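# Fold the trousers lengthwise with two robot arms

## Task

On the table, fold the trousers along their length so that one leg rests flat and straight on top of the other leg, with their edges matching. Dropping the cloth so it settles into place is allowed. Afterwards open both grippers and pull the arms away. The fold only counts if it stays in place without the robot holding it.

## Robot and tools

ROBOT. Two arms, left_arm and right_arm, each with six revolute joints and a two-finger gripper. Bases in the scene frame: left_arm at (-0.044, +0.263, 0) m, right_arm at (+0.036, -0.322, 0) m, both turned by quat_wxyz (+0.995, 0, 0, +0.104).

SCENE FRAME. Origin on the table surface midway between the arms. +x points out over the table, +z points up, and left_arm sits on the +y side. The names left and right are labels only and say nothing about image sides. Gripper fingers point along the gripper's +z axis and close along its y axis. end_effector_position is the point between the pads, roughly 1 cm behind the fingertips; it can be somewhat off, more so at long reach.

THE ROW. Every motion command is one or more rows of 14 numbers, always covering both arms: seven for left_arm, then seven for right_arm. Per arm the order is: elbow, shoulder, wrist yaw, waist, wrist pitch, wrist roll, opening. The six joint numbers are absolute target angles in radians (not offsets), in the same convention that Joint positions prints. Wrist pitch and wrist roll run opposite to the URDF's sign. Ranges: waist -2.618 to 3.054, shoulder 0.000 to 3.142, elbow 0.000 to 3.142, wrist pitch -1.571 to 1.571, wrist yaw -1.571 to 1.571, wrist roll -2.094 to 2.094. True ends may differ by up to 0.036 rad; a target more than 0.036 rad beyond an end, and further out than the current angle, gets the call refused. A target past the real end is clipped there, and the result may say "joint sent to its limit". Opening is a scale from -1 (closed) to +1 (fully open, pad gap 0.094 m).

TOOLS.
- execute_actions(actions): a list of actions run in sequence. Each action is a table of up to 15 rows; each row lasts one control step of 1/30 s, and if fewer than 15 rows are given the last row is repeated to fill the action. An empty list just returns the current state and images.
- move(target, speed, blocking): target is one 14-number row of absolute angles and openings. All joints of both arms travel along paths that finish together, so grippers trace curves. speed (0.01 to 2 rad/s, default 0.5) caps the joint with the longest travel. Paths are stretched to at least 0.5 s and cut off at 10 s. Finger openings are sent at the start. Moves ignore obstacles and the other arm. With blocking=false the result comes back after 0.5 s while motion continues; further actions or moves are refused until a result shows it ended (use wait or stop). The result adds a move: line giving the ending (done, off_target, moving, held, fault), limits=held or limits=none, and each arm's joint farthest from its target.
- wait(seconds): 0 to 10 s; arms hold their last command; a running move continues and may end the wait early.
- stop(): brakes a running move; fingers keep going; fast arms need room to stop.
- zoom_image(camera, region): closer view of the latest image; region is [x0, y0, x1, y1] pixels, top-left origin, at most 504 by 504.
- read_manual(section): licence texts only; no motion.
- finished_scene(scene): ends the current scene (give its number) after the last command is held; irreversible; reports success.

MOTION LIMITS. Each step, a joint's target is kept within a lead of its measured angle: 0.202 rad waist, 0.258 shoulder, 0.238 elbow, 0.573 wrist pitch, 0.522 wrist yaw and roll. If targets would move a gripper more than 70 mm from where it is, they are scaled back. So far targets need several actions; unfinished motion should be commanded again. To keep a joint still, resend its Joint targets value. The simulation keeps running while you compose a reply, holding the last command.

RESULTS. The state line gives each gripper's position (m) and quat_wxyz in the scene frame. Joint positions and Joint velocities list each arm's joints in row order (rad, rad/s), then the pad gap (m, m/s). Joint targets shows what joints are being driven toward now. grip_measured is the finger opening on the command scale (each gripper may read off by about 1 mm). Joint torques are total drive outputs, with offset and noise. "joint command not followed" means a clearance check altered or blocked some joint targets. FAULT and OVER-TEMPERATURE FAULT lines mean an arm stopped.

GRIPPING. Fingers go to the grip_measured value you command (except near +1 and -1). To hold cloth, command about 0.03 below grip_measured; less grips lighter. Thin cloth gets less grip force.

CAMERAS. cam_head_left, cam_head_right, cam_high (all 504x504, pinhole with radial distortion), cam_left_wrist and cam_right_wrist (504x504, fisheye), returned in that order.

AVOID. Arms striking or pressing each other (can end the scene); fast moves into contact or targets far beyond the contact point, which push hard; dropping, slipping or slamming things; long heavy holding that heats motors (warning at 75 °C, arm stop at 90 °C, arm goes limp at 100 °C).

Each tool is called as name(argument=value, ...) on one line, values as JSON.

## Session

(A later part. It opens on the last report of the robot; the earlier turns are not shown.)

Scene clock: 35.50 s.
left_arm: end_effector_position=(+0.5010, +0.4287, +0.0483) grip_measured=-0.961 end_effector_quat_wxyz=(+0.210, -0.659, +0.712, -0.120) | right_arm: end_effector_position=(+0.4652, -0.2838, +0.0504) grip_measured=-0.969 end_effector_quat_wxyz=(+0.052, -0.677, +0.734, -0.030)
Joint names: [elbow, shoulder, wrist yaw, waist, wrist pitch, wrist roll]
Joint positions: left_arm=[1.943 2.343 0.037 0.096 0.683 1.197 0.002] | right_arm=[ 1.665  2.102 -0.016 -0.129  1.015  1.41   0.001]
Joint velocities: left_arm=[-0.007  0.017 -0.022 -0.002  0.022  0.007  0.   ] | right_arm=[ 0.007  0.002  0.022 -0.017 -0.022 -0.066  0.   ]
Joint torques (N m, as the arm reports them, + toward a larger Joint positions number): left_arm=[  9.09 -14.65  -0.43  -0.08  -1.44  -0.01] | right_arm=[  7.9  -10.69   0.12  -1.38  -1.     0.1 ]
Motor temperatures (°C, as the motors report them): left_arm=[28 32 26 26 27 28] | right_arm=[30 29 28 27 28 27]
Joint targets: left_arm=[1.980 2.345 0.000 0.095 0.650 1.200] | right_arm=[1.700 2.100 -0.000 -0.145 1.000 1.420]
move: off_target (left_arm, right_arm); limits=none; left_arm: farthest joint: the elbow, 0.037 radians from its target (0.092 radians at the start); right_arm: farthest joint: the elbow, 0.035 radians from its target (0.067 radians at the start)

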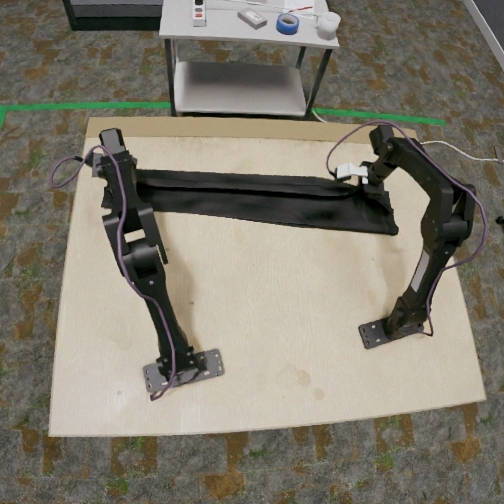

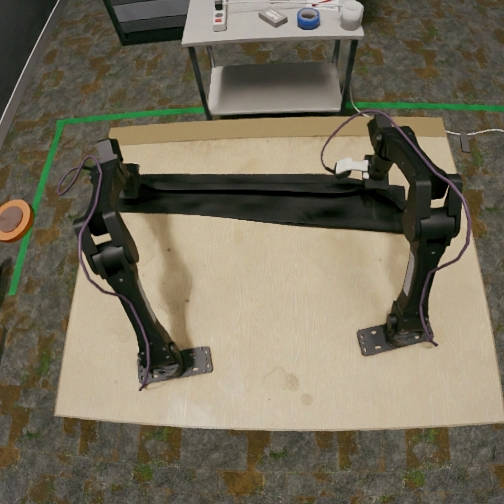

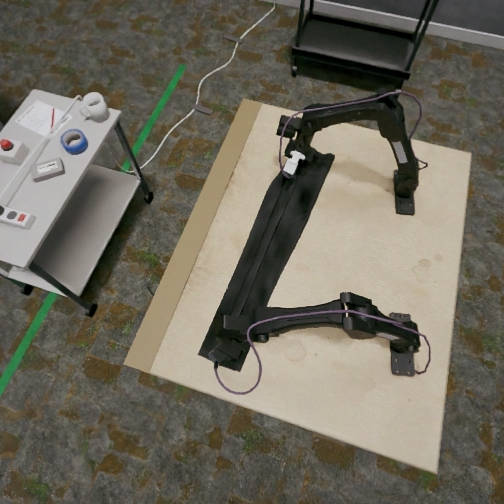

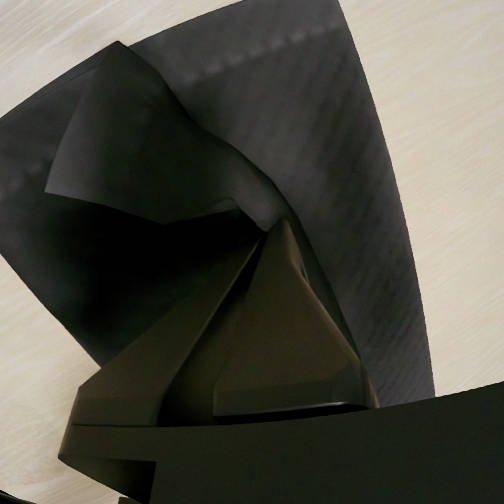

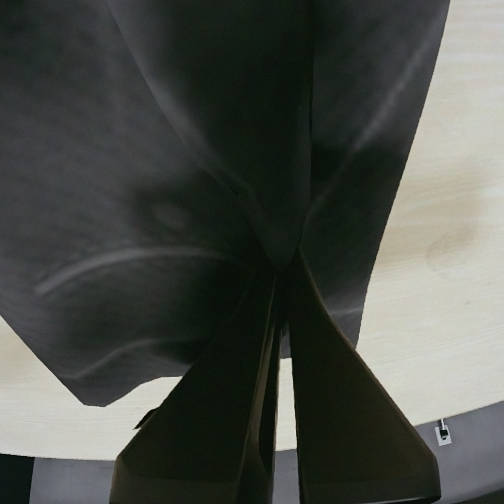

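execute_actions(actions=[[[2.06,2.345,0,0.09,0.69,1.15,-1,1.70,2.10,0,-0.145,1.0,1.42,-1]],[[2.1,2.42,0,0.085,0.69,1.15,-1,1.70,2.125,0,-0.145,0.96,1.45,-1]],[[2.13,2.46,0,0.08,0.64,1.15,-0.5,1.70,2.135,0,-0.145,0.89,1.45,-0.5]],[[2.2,2.51,0,0.07,0.58,1.15,-0.2,1.70,2.145,0,-0.145,0.78,1.45,-0.2]],[[2.25,2.55,0,0.055,0.48,1.15,-0.2,1.70,2.155,0,-0.145,0.65,1.45,-0.2]],[[2.25,2.43,0,0.055,0.48,1.15,-0.2,1.70,2.05,0,-0.145,0.6,1.45,-0.2]]])

move(target=[1.0,0.9,0,0.6,1.3,0.8,0,1.0,0.9,0,-1.0,1.3,1.0,0], speed=1)

zoom_image(camera="cam_head_left", region=[90,150,420,260])

zoom_image(camera="cam_high", region=[170,130,360,390])

Scene clock: 44.87 s.
left_arm: end_effector_position=(+0.5975, +0.4401, +0.1442) grip_measured=-0.202 end_effector_quat_wxyz=(+0.386, -0.590, +0.683, -0.190) | right_arm: end_effector_position=(+0.5647, -0.2833, +0.1080) grip_measured=-0.203 end_effector_quat_wxyz=(+0.220, -0.658, +0.697, -0.182)
Joint names: [elbow, shoulder, wrist yaw, waist, wrist pitch, wrist roll]
Joint positions: left_arm=[2.231 2.432 0.013 0.063 0.479 1.16  0.037] | right_arm=[ 1.677  2.059  0.002 -0.136  0.609  1.443  0.037]
Joint velocities: left_arm=[-0.007  0.037 -0.037  0.022 -0.022 -0.037 -0.   ] | right_arm=[ 0.002 -0.012  0.022 -0.012 -0.022 -0.066  0.   ]
Joint torques (N m, as the arm reports them, + toward a larger Joint positions number): left_arm=[  8.33 -16.37  -0.15  -0.63  -1.61  -0.1 ] | right_arm=[  7.88 -11.72  -0.06  -0.81  -1.65   0.06]
Motor temperatures (°C, as the motors report them): left_arm=[29 35 26 26 28 28] | right_arm=[31 31 28 27 29 27]
Joint targets: left_arm=[2.250 2.430 -0.000 0.055 0.480 1.150] | right_arm=[1.700 2.050 0.000 -0.145 0.600 1.450]

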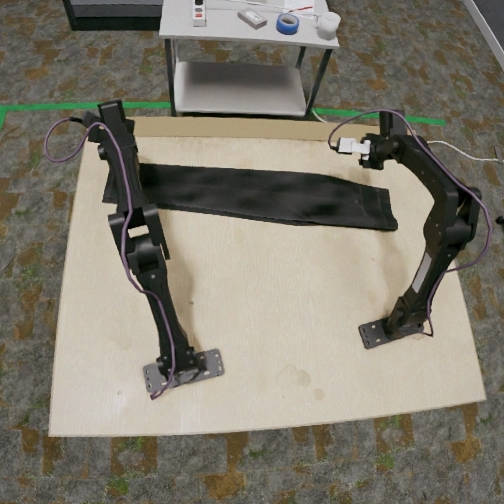

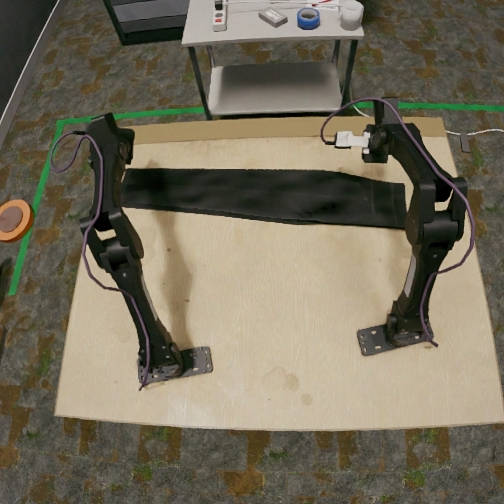

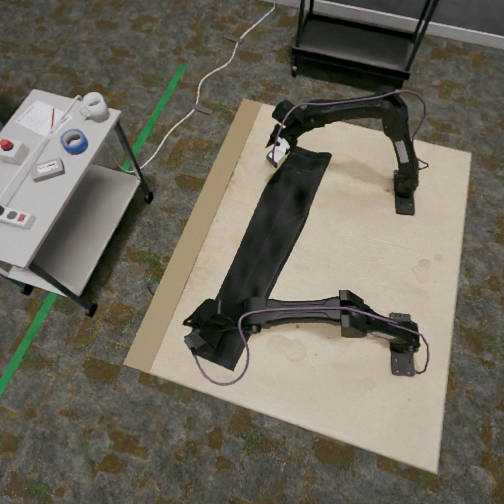

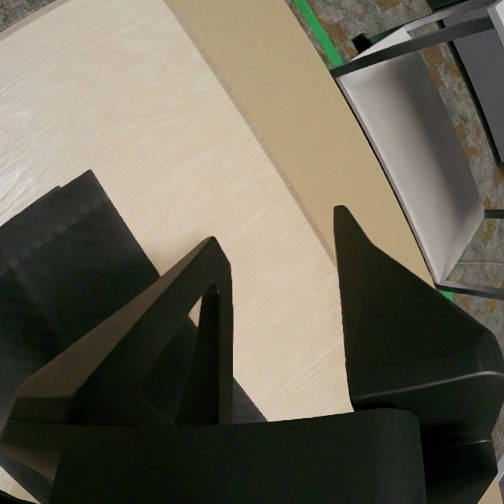

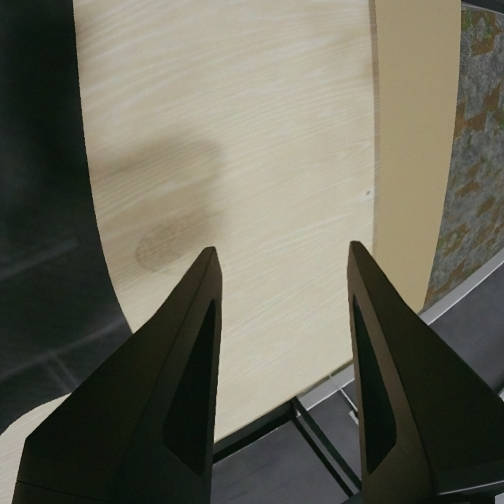

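Scene clock: 47.17 s.
left_arm: end_effector_position=(+0.0897, +0.3983, +0.1815) grip_measured=-0.002 end_effector_quat_wxyz=(+0.191, -0.705, +0.683, -0.007) | right_arm: end_effector_position=(+0.1713, -0.4561, +0.1818) grip_measured=-0.003 end_effector_quat_wxyz=(+0.116, -0.113, +0.975, -0.153)
Joint names: [elbow, shoulder, wrist yaw, waist, wrist pitch, wrist roll]
Joint positions: left_arm=[1.014 0.915 0.011 0.587 1.285 0.809 0.047] | right_arm=[ 1.015  0.916  0.008 -0.989  1.284  1.014  0.047]
Joint velocities: left_arm=[ 0.012 -0.012  0.022 -0.007 -0.007 -0.095 -0.001] | right_arm=[ 0.012  0.002 -0.051  0.002  0.051  0.11  -0.   ]
Joint torques (N m, as the arm reports them, + toward a larger Joint positions number): left_arm=[ 5.03 -2.07 -0.13  1.09 -0.8  -0.12] | right_arm=[ 4.51 -1.67 -0.12 -0.98 -1.21 -0.12]
Motor temperatures (°C, as the motors report them): left_arm=[29 35 26 26 28 28] | right_arm=[31 31 28 27 29 27]
Joint targets: left_arm=[1.000 0.900 0.000 0.600 1.300 0.800] | right_arm=[1.000 0.900 -0.000 -1.000 1.300 1.000]
move: done; limits=none; left_arm: farthest joint: the shoulder, 0.015 radians from its target (1.532 radians at the start); right_arm: farthest joint: the shoulder, 0.016 radians from its target (1.159 radians at the start)

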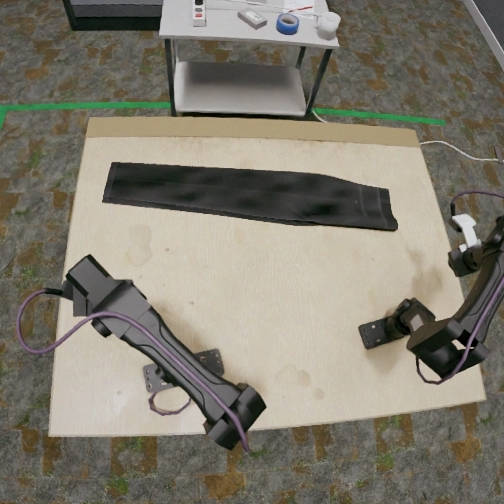

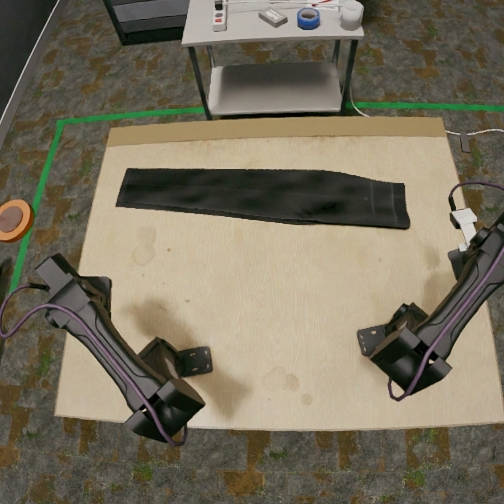

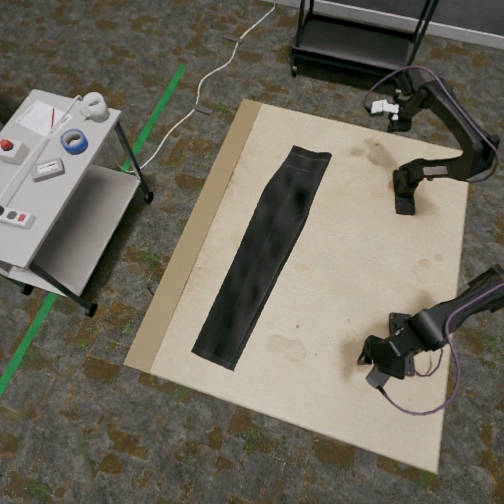

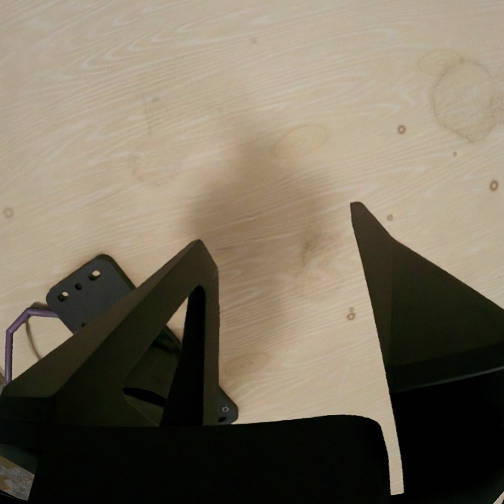

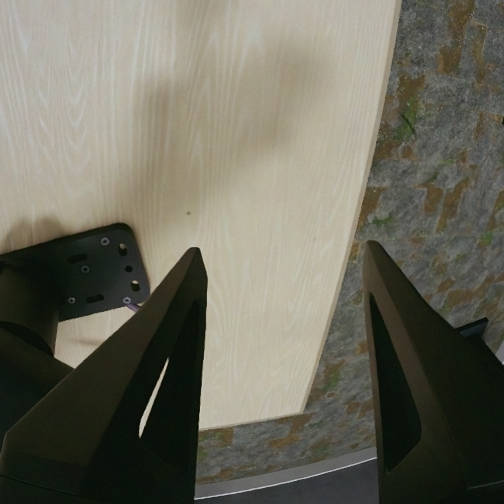

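Region (90, 150, 420, 260) of cam_head_left's 504x504 image, scaled by 1.527, with more detail than that image has.

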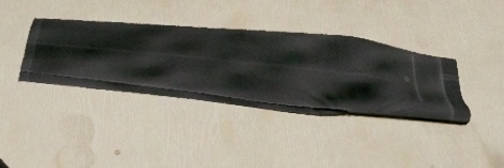

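Region (170, 130, 360, 390) of cam_high's 504x504 image, scaled by 1.938, with more detail than that image has; it fills the left 368 columns of this view, and the rest is white.

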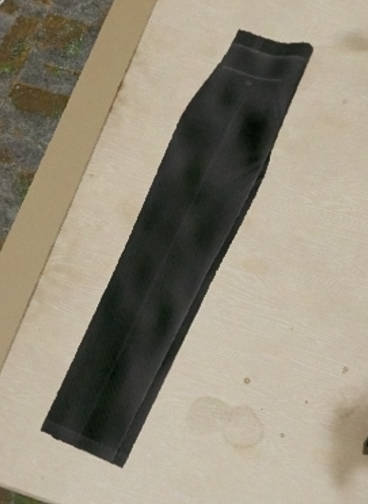

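move(target=[2.31,2.49,0,-0.045,1.24,1.27,0,1.0,0.9,0,-1.0,1.3,1.0,0], speed=1)

Scene clock: 52.10 s.
left_arm: end_effector_position=(+0.4578, +0.3432, +0.0293) grip_measured=-0.002 end_effector_quat_wxyz=(+0.037, -0.652, +0.757, -0.029) | right_arm: end_effector_position=(+0.1713, -0.4561, +0.1817) grip_measured=-0.003 end_effector_quat_wxyz=(+0.116, -0.113, +0.975, -0.153)
Joint names: [elbow, shoulder, wrist yaw, waist, wrist pitch, wrist roll]
Joint positions: left_arm=[ 2.278  2.51   0.011 -0.048  1.246  1.263  0.047] | right_arm=[ 1.015  0.916  0.008 -0.989  1.284  1.014  0.047]
Joint velocities: left_arm=[-0.002  0.002  0.081 -0.002  0.066  0.051 -0.   ] | right_arm=[-0.002 -0.002  0.066 -0.007  0.007 -0.037 -0.001]
Joint torques (N m, as the arm reports them, + toward a larger Joint positions number): left_arm=[  8.21 -16.94  -0.13   0.21  -0.48   0.02] | right_arm=[ 4.53 -1.66 -0.12 -0.99 -1.19 -0.15]
Motor temperatures (°C, as the motors report them): left_arm=[29 34 26 26 28 28] | right_arm=[30 31 28 27 29 27]
Joint targets: left_arm=[2.310 2.490 0.000 -0.045 1.240 1.270] | right_arm=[1.000 0.900 -0.000 -1.000 1.300 1.000]
move: off_target (left_arm); limits=none; left_arm: farthest joint: the elbow, 0.032 radians from its target (1.296 radians at the start); right_arm: farthest joint: the shoulder, 0.016 radians from its target (0.016 radians at the start)

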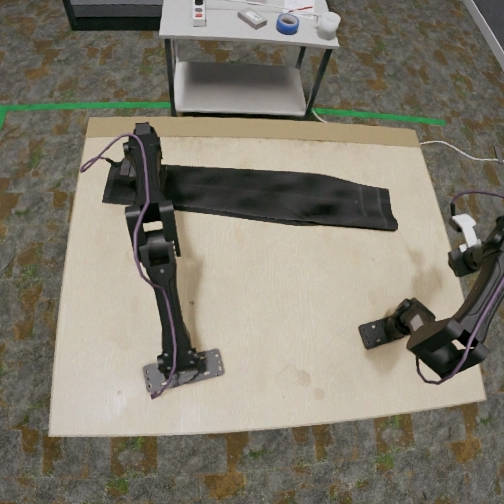

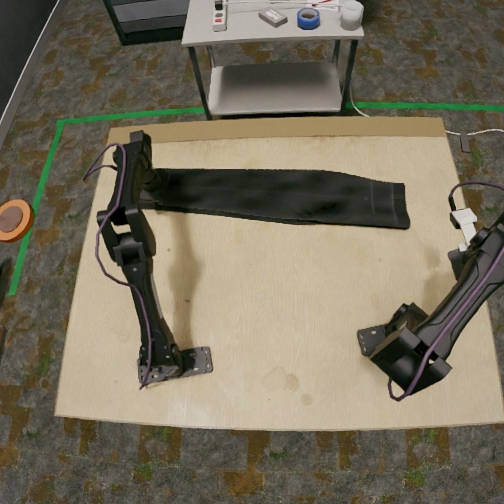

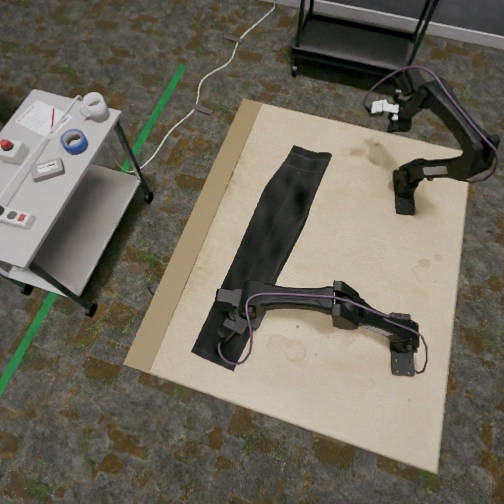

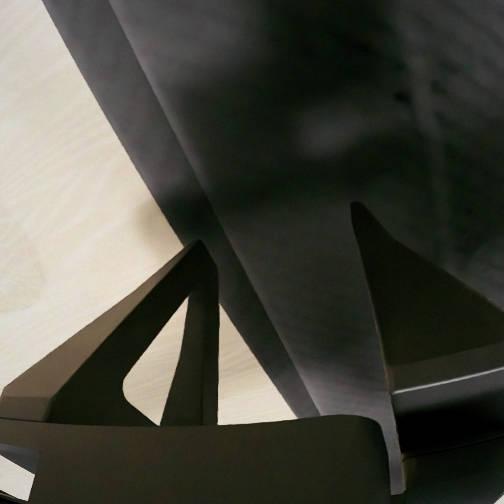

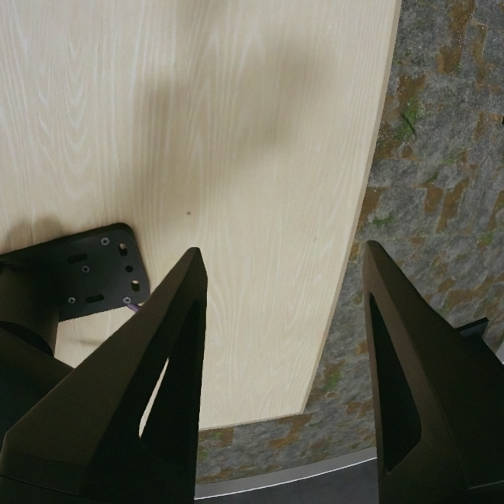

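execute_actions(actions=[[[2.31,2.53,0,-0.045,1.23,1.27,0.05,1.0,0.9,0,-1.0,1.3,1.0,0]],[[2.31,2.56,0,-0.045,1.23,1.27,0.05,1.0,0.9,0,-1.0,1.3,1.0,0]],[[2.31,2.56,0,-0.045,1.23,1.27,-0.1,1.0,0.9,0,-1.0,1.3,1.0,0]],[[2.31,2.56,0,-0.045,1.23,1.27,-0.25,1.0,0.9,0,-1.0,1.3,1.0,0]]])

move(target=[2.31,2.44,0,-0.045,1.26,1.27,-0.25,1.0,0.9,0,-1.0,1.3,1.0,0])

Scene clock: 56.63 s.
left_arm: end_effector_position=(+0.4585, +0.3433, +0.0168) grip_measured=-0.248 end_effector_quat_wxyz=(+0.030, -0.653, +0.757, -0.025) | right_arm: end_effector_position=(+0.1713, -0.4561, +0.1817) grip_measured=-0.003 end_effector_quat_wxyz=(+0.116, -0.113, +0.975, -0.153)
Joint names: [elbow, shoulder, wrist yaw, waist, wrist pitch, wrist roll]
Joint positions: left_arm=[ 2.285  2.54   0.011 -0.048  1.239  1.264  0.035] | right_arm=[ 1.015  0.916  0.008 -0.989  1.284  1.013  0.047]
Joint velocities: left_arm=[-0.007 -0.012 -0.066  0.012 -0.022 -0.007  0.001] | right_arm=[-0.007 -0.007 -0.037 -0.007  0.037 -0.022 -0.002]
Joint torques (N m, as the arm reports them, + toward a larger Joint positions number): left_arm=[  7.67 -13.68  -0.13   0.27  -0.47   0.03] | right_arm=[ 4.53 -1.67 -0.12 -0.99 -1.19 -0.15]
Motor temperatures (°C, as the motors report them): left_arm=[29 35 26 26 28 28] | right_arm=[30 30 28 27 29 27]
Joint targets: left_arm=[2.310 2.560 0.000 -0.045 1.230 1.270] | right_arm=[1.000 0.900 -0.000 -1.000 1.300 1.000]

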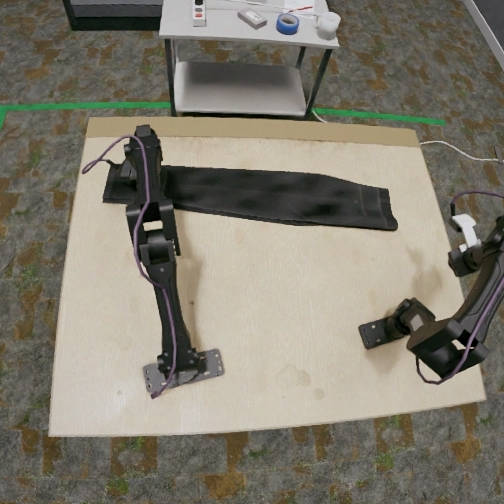

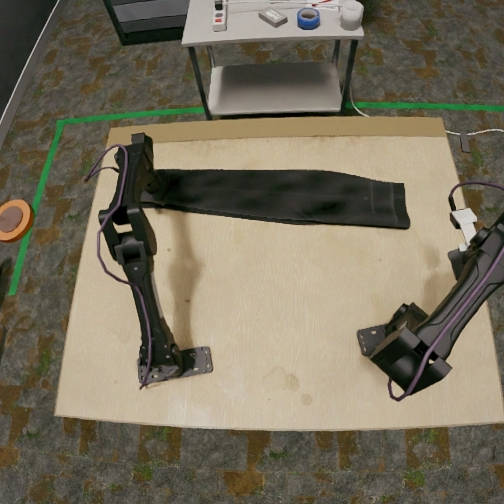

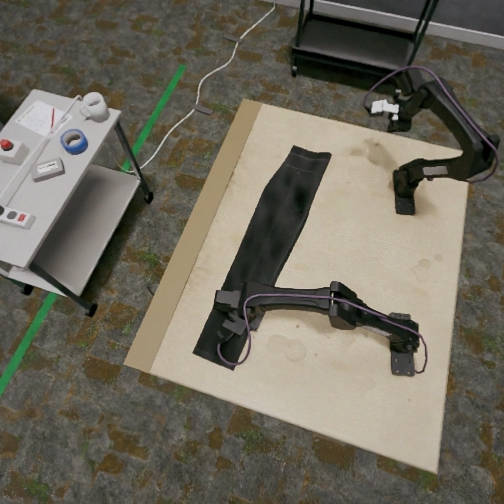

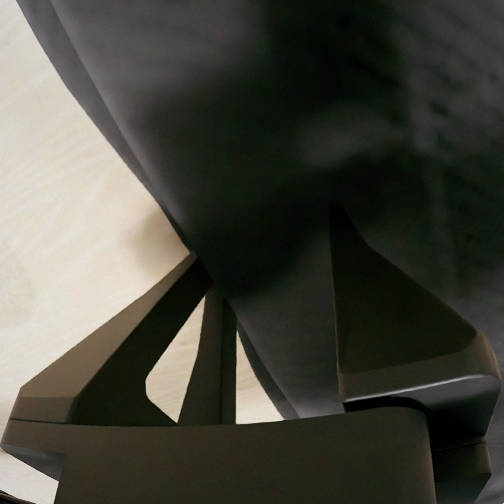

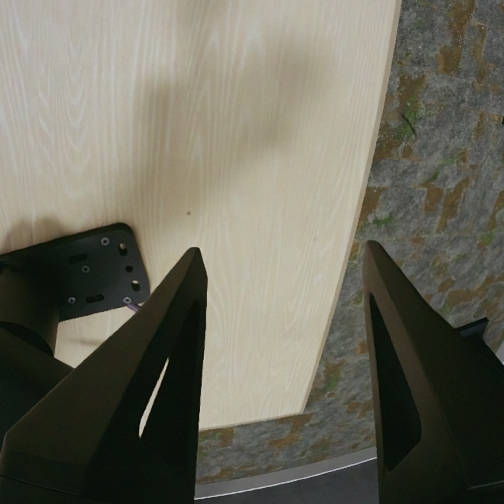

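Scene clock: 57.57 s.
left_arm: end_effector_position=(+0.4646, +0.3442, +0.0608) grip_measured=-0.248 end_effector_quat_wxyz=(+0.066, -0.651, +0.755, -0.047) | right_arm: end_effector_position=(+0.1713, -0.4561, +0.1817) grip_measured=-0.003 end_effector_quat_wxyz=(+0.116, -0.113, +0.975, -0.153)
Joint names: [elbow, shoulder, wrist yaw, waist, wrist pitch, wrist roll]
Joint positions: left_arm=[ 2.285  2.45   0.011 -0.048  1.243  1.264  0.035] | right_arm=[ 1.015  0.916  0.008 -0.989  1.284  1.013  0.047]
Joint velocities: left_arm=[-0.007 -0.007 -0.022  0.002 -0.051  0.051 -0.   ] | right_arm=[ 0.017 -0.017 -0.007 -0.007  0.007 -0.051 -0.001]
Joint torques (N m, as the arm reports them, + toward a larger Joint positions number): left_arm=[  7.74 -15.85  -0.14   0.26  -0.38   0.03] | right_arm=[ 4.52 -1.65 -0.12 -0.99 -1.19 -0.15]
Motor temperatures (°C, as the motors report them): left_arm=[29 35 26 26 28 28] | right_arm=[30 30 28 27 29 27]
Joint targets: left_arm=[2.310 2.440 -0.000 -0.045 1.260 1.270] | right_arm=[1.000 0.900 0.000 -1.000 1.300 1.000]
move: off_target (left_arm); limits=none; left_arm: farthest joint: the elbow, 0.025 radians from its target (0.025 radians at the start); right_arm: farthest joint: the shoulder, 0.016 radians from its target (0.016 radians at the start)

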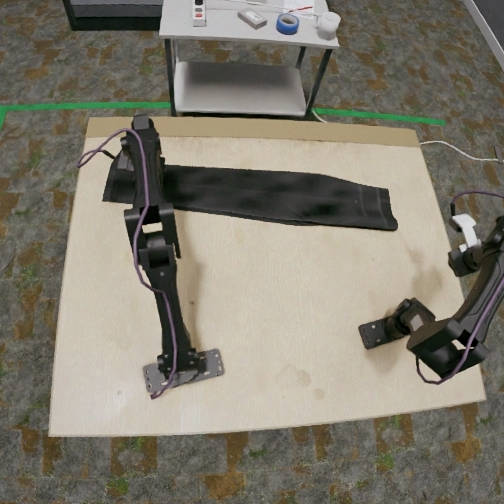

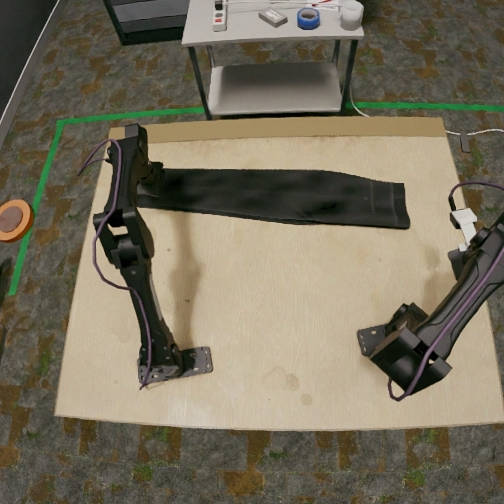

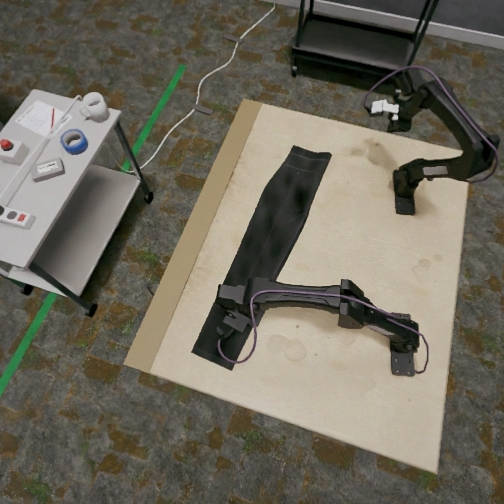

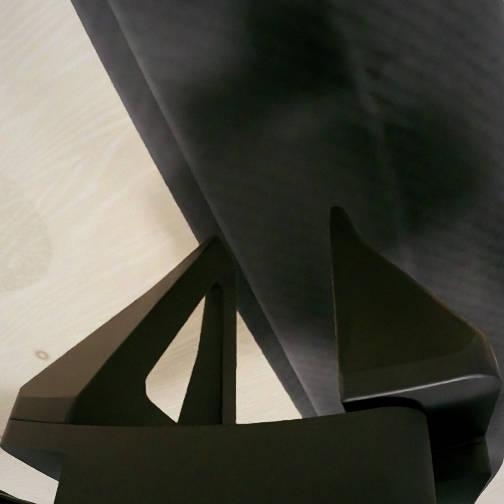

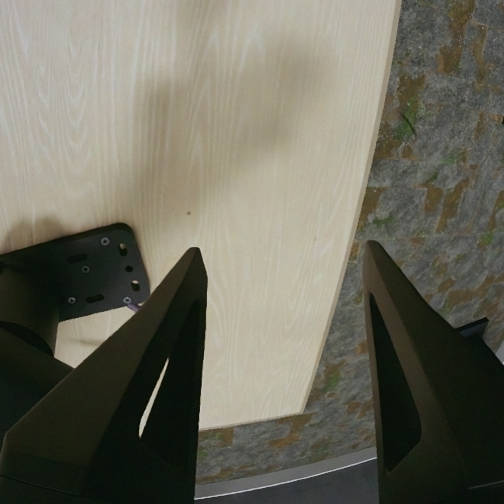

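execute_actions(actions=[[[2.31,2.51,0,-0.045,1.235,1.27,0,1.0,0.9,0,-1.0,1.3,1.0,0]],[[2.31,2.56,0,-0.045,1.235,1.27,0,1.0,0.9,0,-1.0,1.3,1.0,0]],[[2.31,2.56,0,-0.045,1.235,1.27,-0.2,1.0,0.9,0,-1.0,1.3,1.0,0]],[[2.31,2.56,0,-0.045,1.235,1.27,-0.4,1.0,0.9,0,-1.0,1.3,1.0,0]],[[2.31,2.5,0,-0.045,1.27,1.27,-0.4,1.0,0.9,0,-1.0,1.3,1.0,0]],[[2.31,2.42,0,-0.045,1.29,1.27,-0.2,1.0,0.9,0,-1.0,1.3,1.0,0]]])

move(target=[1.0,0.9,0,0.6,1.3,1.27,0,1.0,0.9,0,-1.0,1.3,1.0,0], speed=1)

zoom_image(camera="cam_head_left", region=[90,150,420,260])

Scene clock: 65.93 s.
left_arm: end_effector_position=(+0.4609, +0.3438, +0.0759) grip_measured=-0.202 end_effector_quat_wxyz=(+0.070, -0.651, +0.754, -0.049) | right_arm: end_effector_position=(+0.1713, -0.4561, +0.1817) grip_measured=-0.003 end_effector_quat_wxyz=(+0.116, -0.113, +0.975, -0.153)
Joint names: [elbow, shoulder, wrist yaw, waist, wrist pitch, wrist roll]
Joint positions: left_arm=[ 2.294  2.422  0.01  -0.048  1.272  1.265  0.037] | right_arm=[ 1.015  0.916  0.008 -0.989  1.284  1.013  0.047]
Joint velocities: left_arm=[ 0.002  0.007 -0.066 -0.007  0.022  0.007 -0.   ] | right_arm=[0.002 0.002 0.007 0.002 0.007 0.007 0.   ]
Joint torques (N m, as the arm reports them, + toward a larger Joint positions number): left_arm=[  7.09 -15.03  -0.12   0.27  -0.39   0.02] | right_arm=[ 4.52 -1.65 -0.12 -0.99 -1.19 -0.14]
Motor temperatures (°C, as the motors report them): left_arm=[29 37 26 26 27 28] | right_arm=[29 29 28 27 29 27]
Joint targets: left_arm=[2.310 2.420 0.000 -0.045 1.290 1.270] | right_arm=[1.000 0.900 -0.000 -1.000 1.300 1.000]

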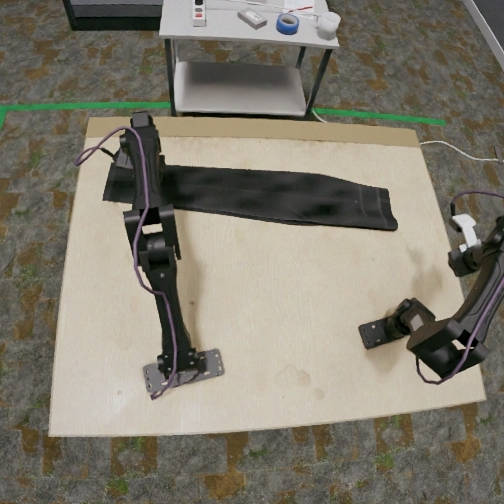

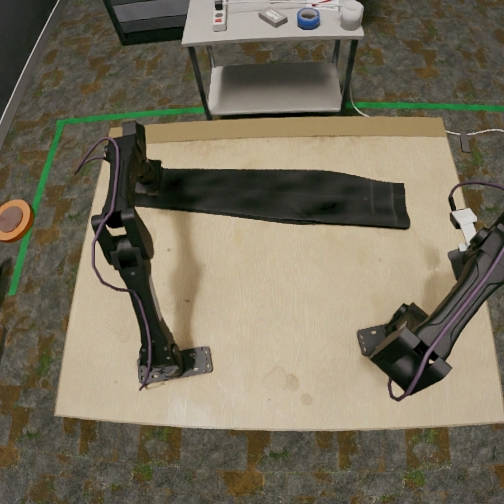

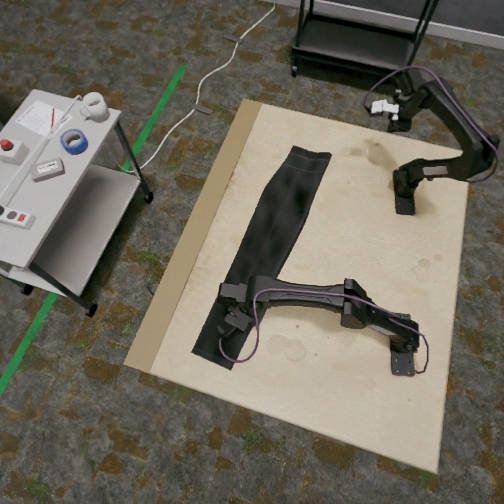

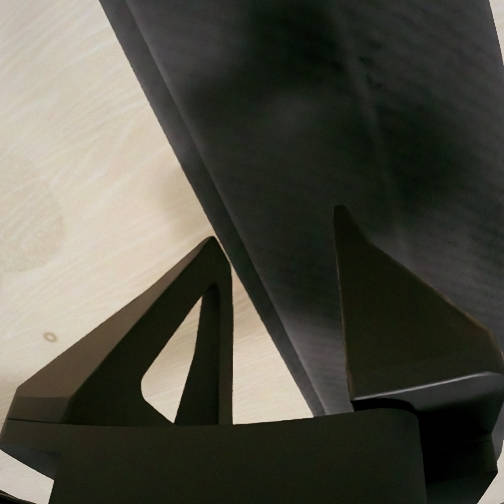

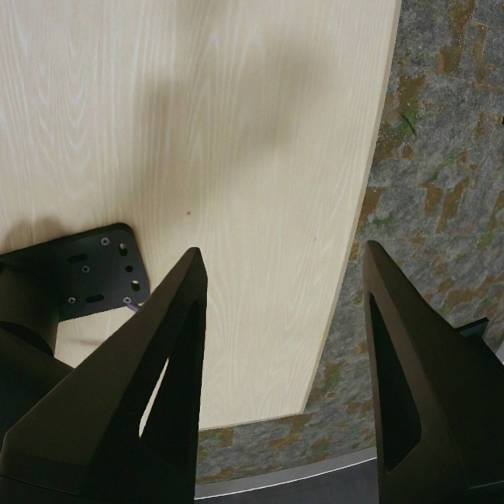

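Scene clock: 67.93 s.
left_arm: end_effector_position=(+0.0876, +0.3958, +0.1806) grip_measured=-0.002 end_effector_quat_wxyz=(-0.178, +0.843, -0.506, +0.049) | right_arm: end_effector_position=(+0.1713, -0.4561, +0.1817) grip_measured=-0.003 end_effector_quat_wxyz=(+0.116, -0.113, +0.975, -0.153)
Joint names: [elbow, shoulder, wrist yaw, waist, wrist pitch, wrist roll]
Joint positions: left_arm=[1.016 0.915 0.012 0.587 1.3   1.267 0.047] | right_arm=[ 1.015  0.916  0.008 -0.989  1.284  1.013  0.047]
Joint velocities: left_arm=[ 0.022  0.012 -0.066 -0.017  0.007  0.007  0.001] | right_arm=[ 0.007 -0.027 -0.022 -0.012  0.037  0.022 -0.001]
Joint torques (N m, as the arm reports them, + toward a larger Joint positions number): left_arm=[ 4.87 -2.08 -0.14  1.07 -0.93  0.01] | right_arm=[ 4.52 -1.66 -0.13 -1.   -1.19 -0.15]
Motor temperatures (°C, as the motors report them): left_arm=[29 36 26 26 27 28] | right_arm=[29 29 28 27 29 27]
Joint targets: left_arm=[1.000 0.900 0.000 0.600 1.300 1.270] | right_arm=[1.000 0.900 0.000 -1.000 1.300 1.000]
move: done; limits=none; left_arm: farthest joint: the elbow, 0.016 radians from its target (1.294 radians at the start); right_arm: farthest joint: the shoulder, 0.016 radians from its target (0.016 radians at the start)

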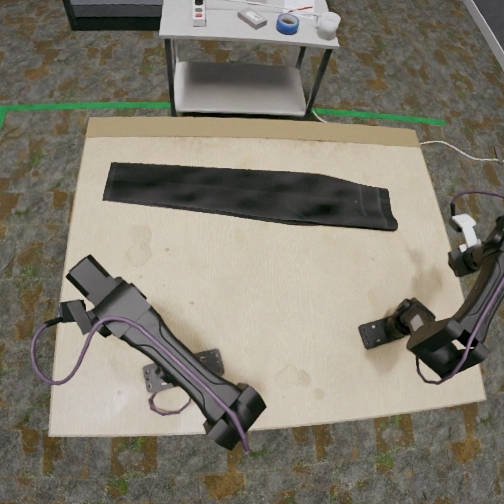

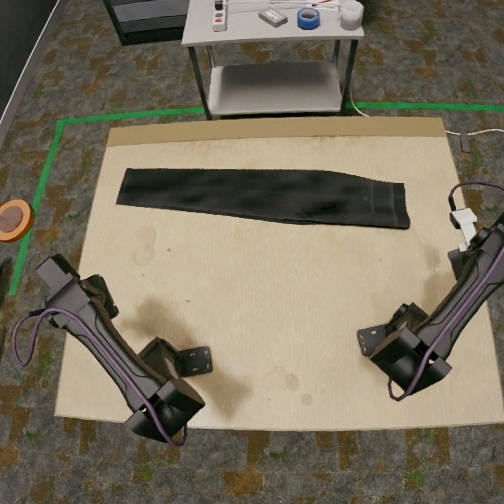

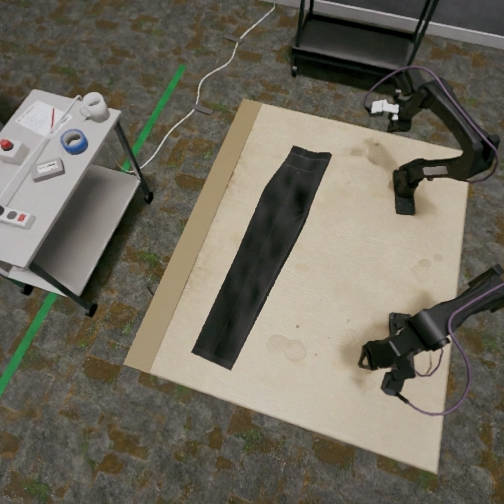

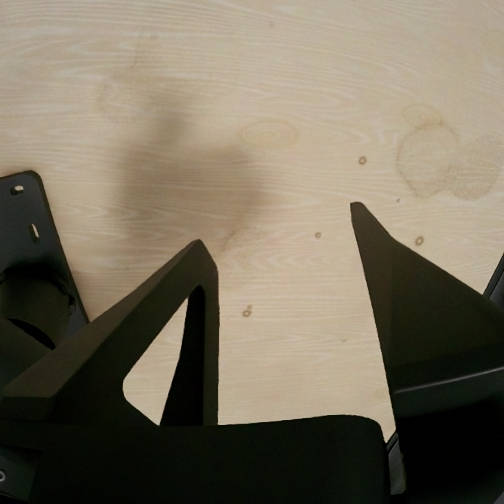

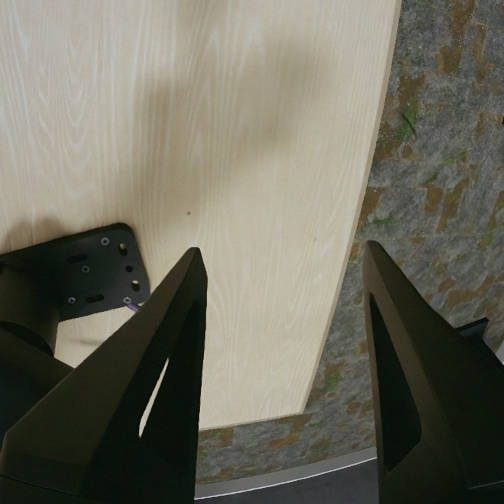

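Region (90, 150, 420, 260) of cam_head_left's 504x504 image, scaled by 1.527, with more detail than that image has.

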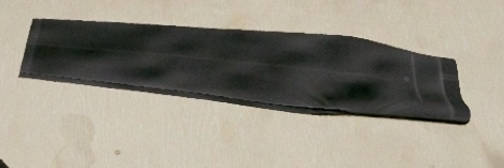

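finished_scene(scene=2)

The scene is finished: the task was done.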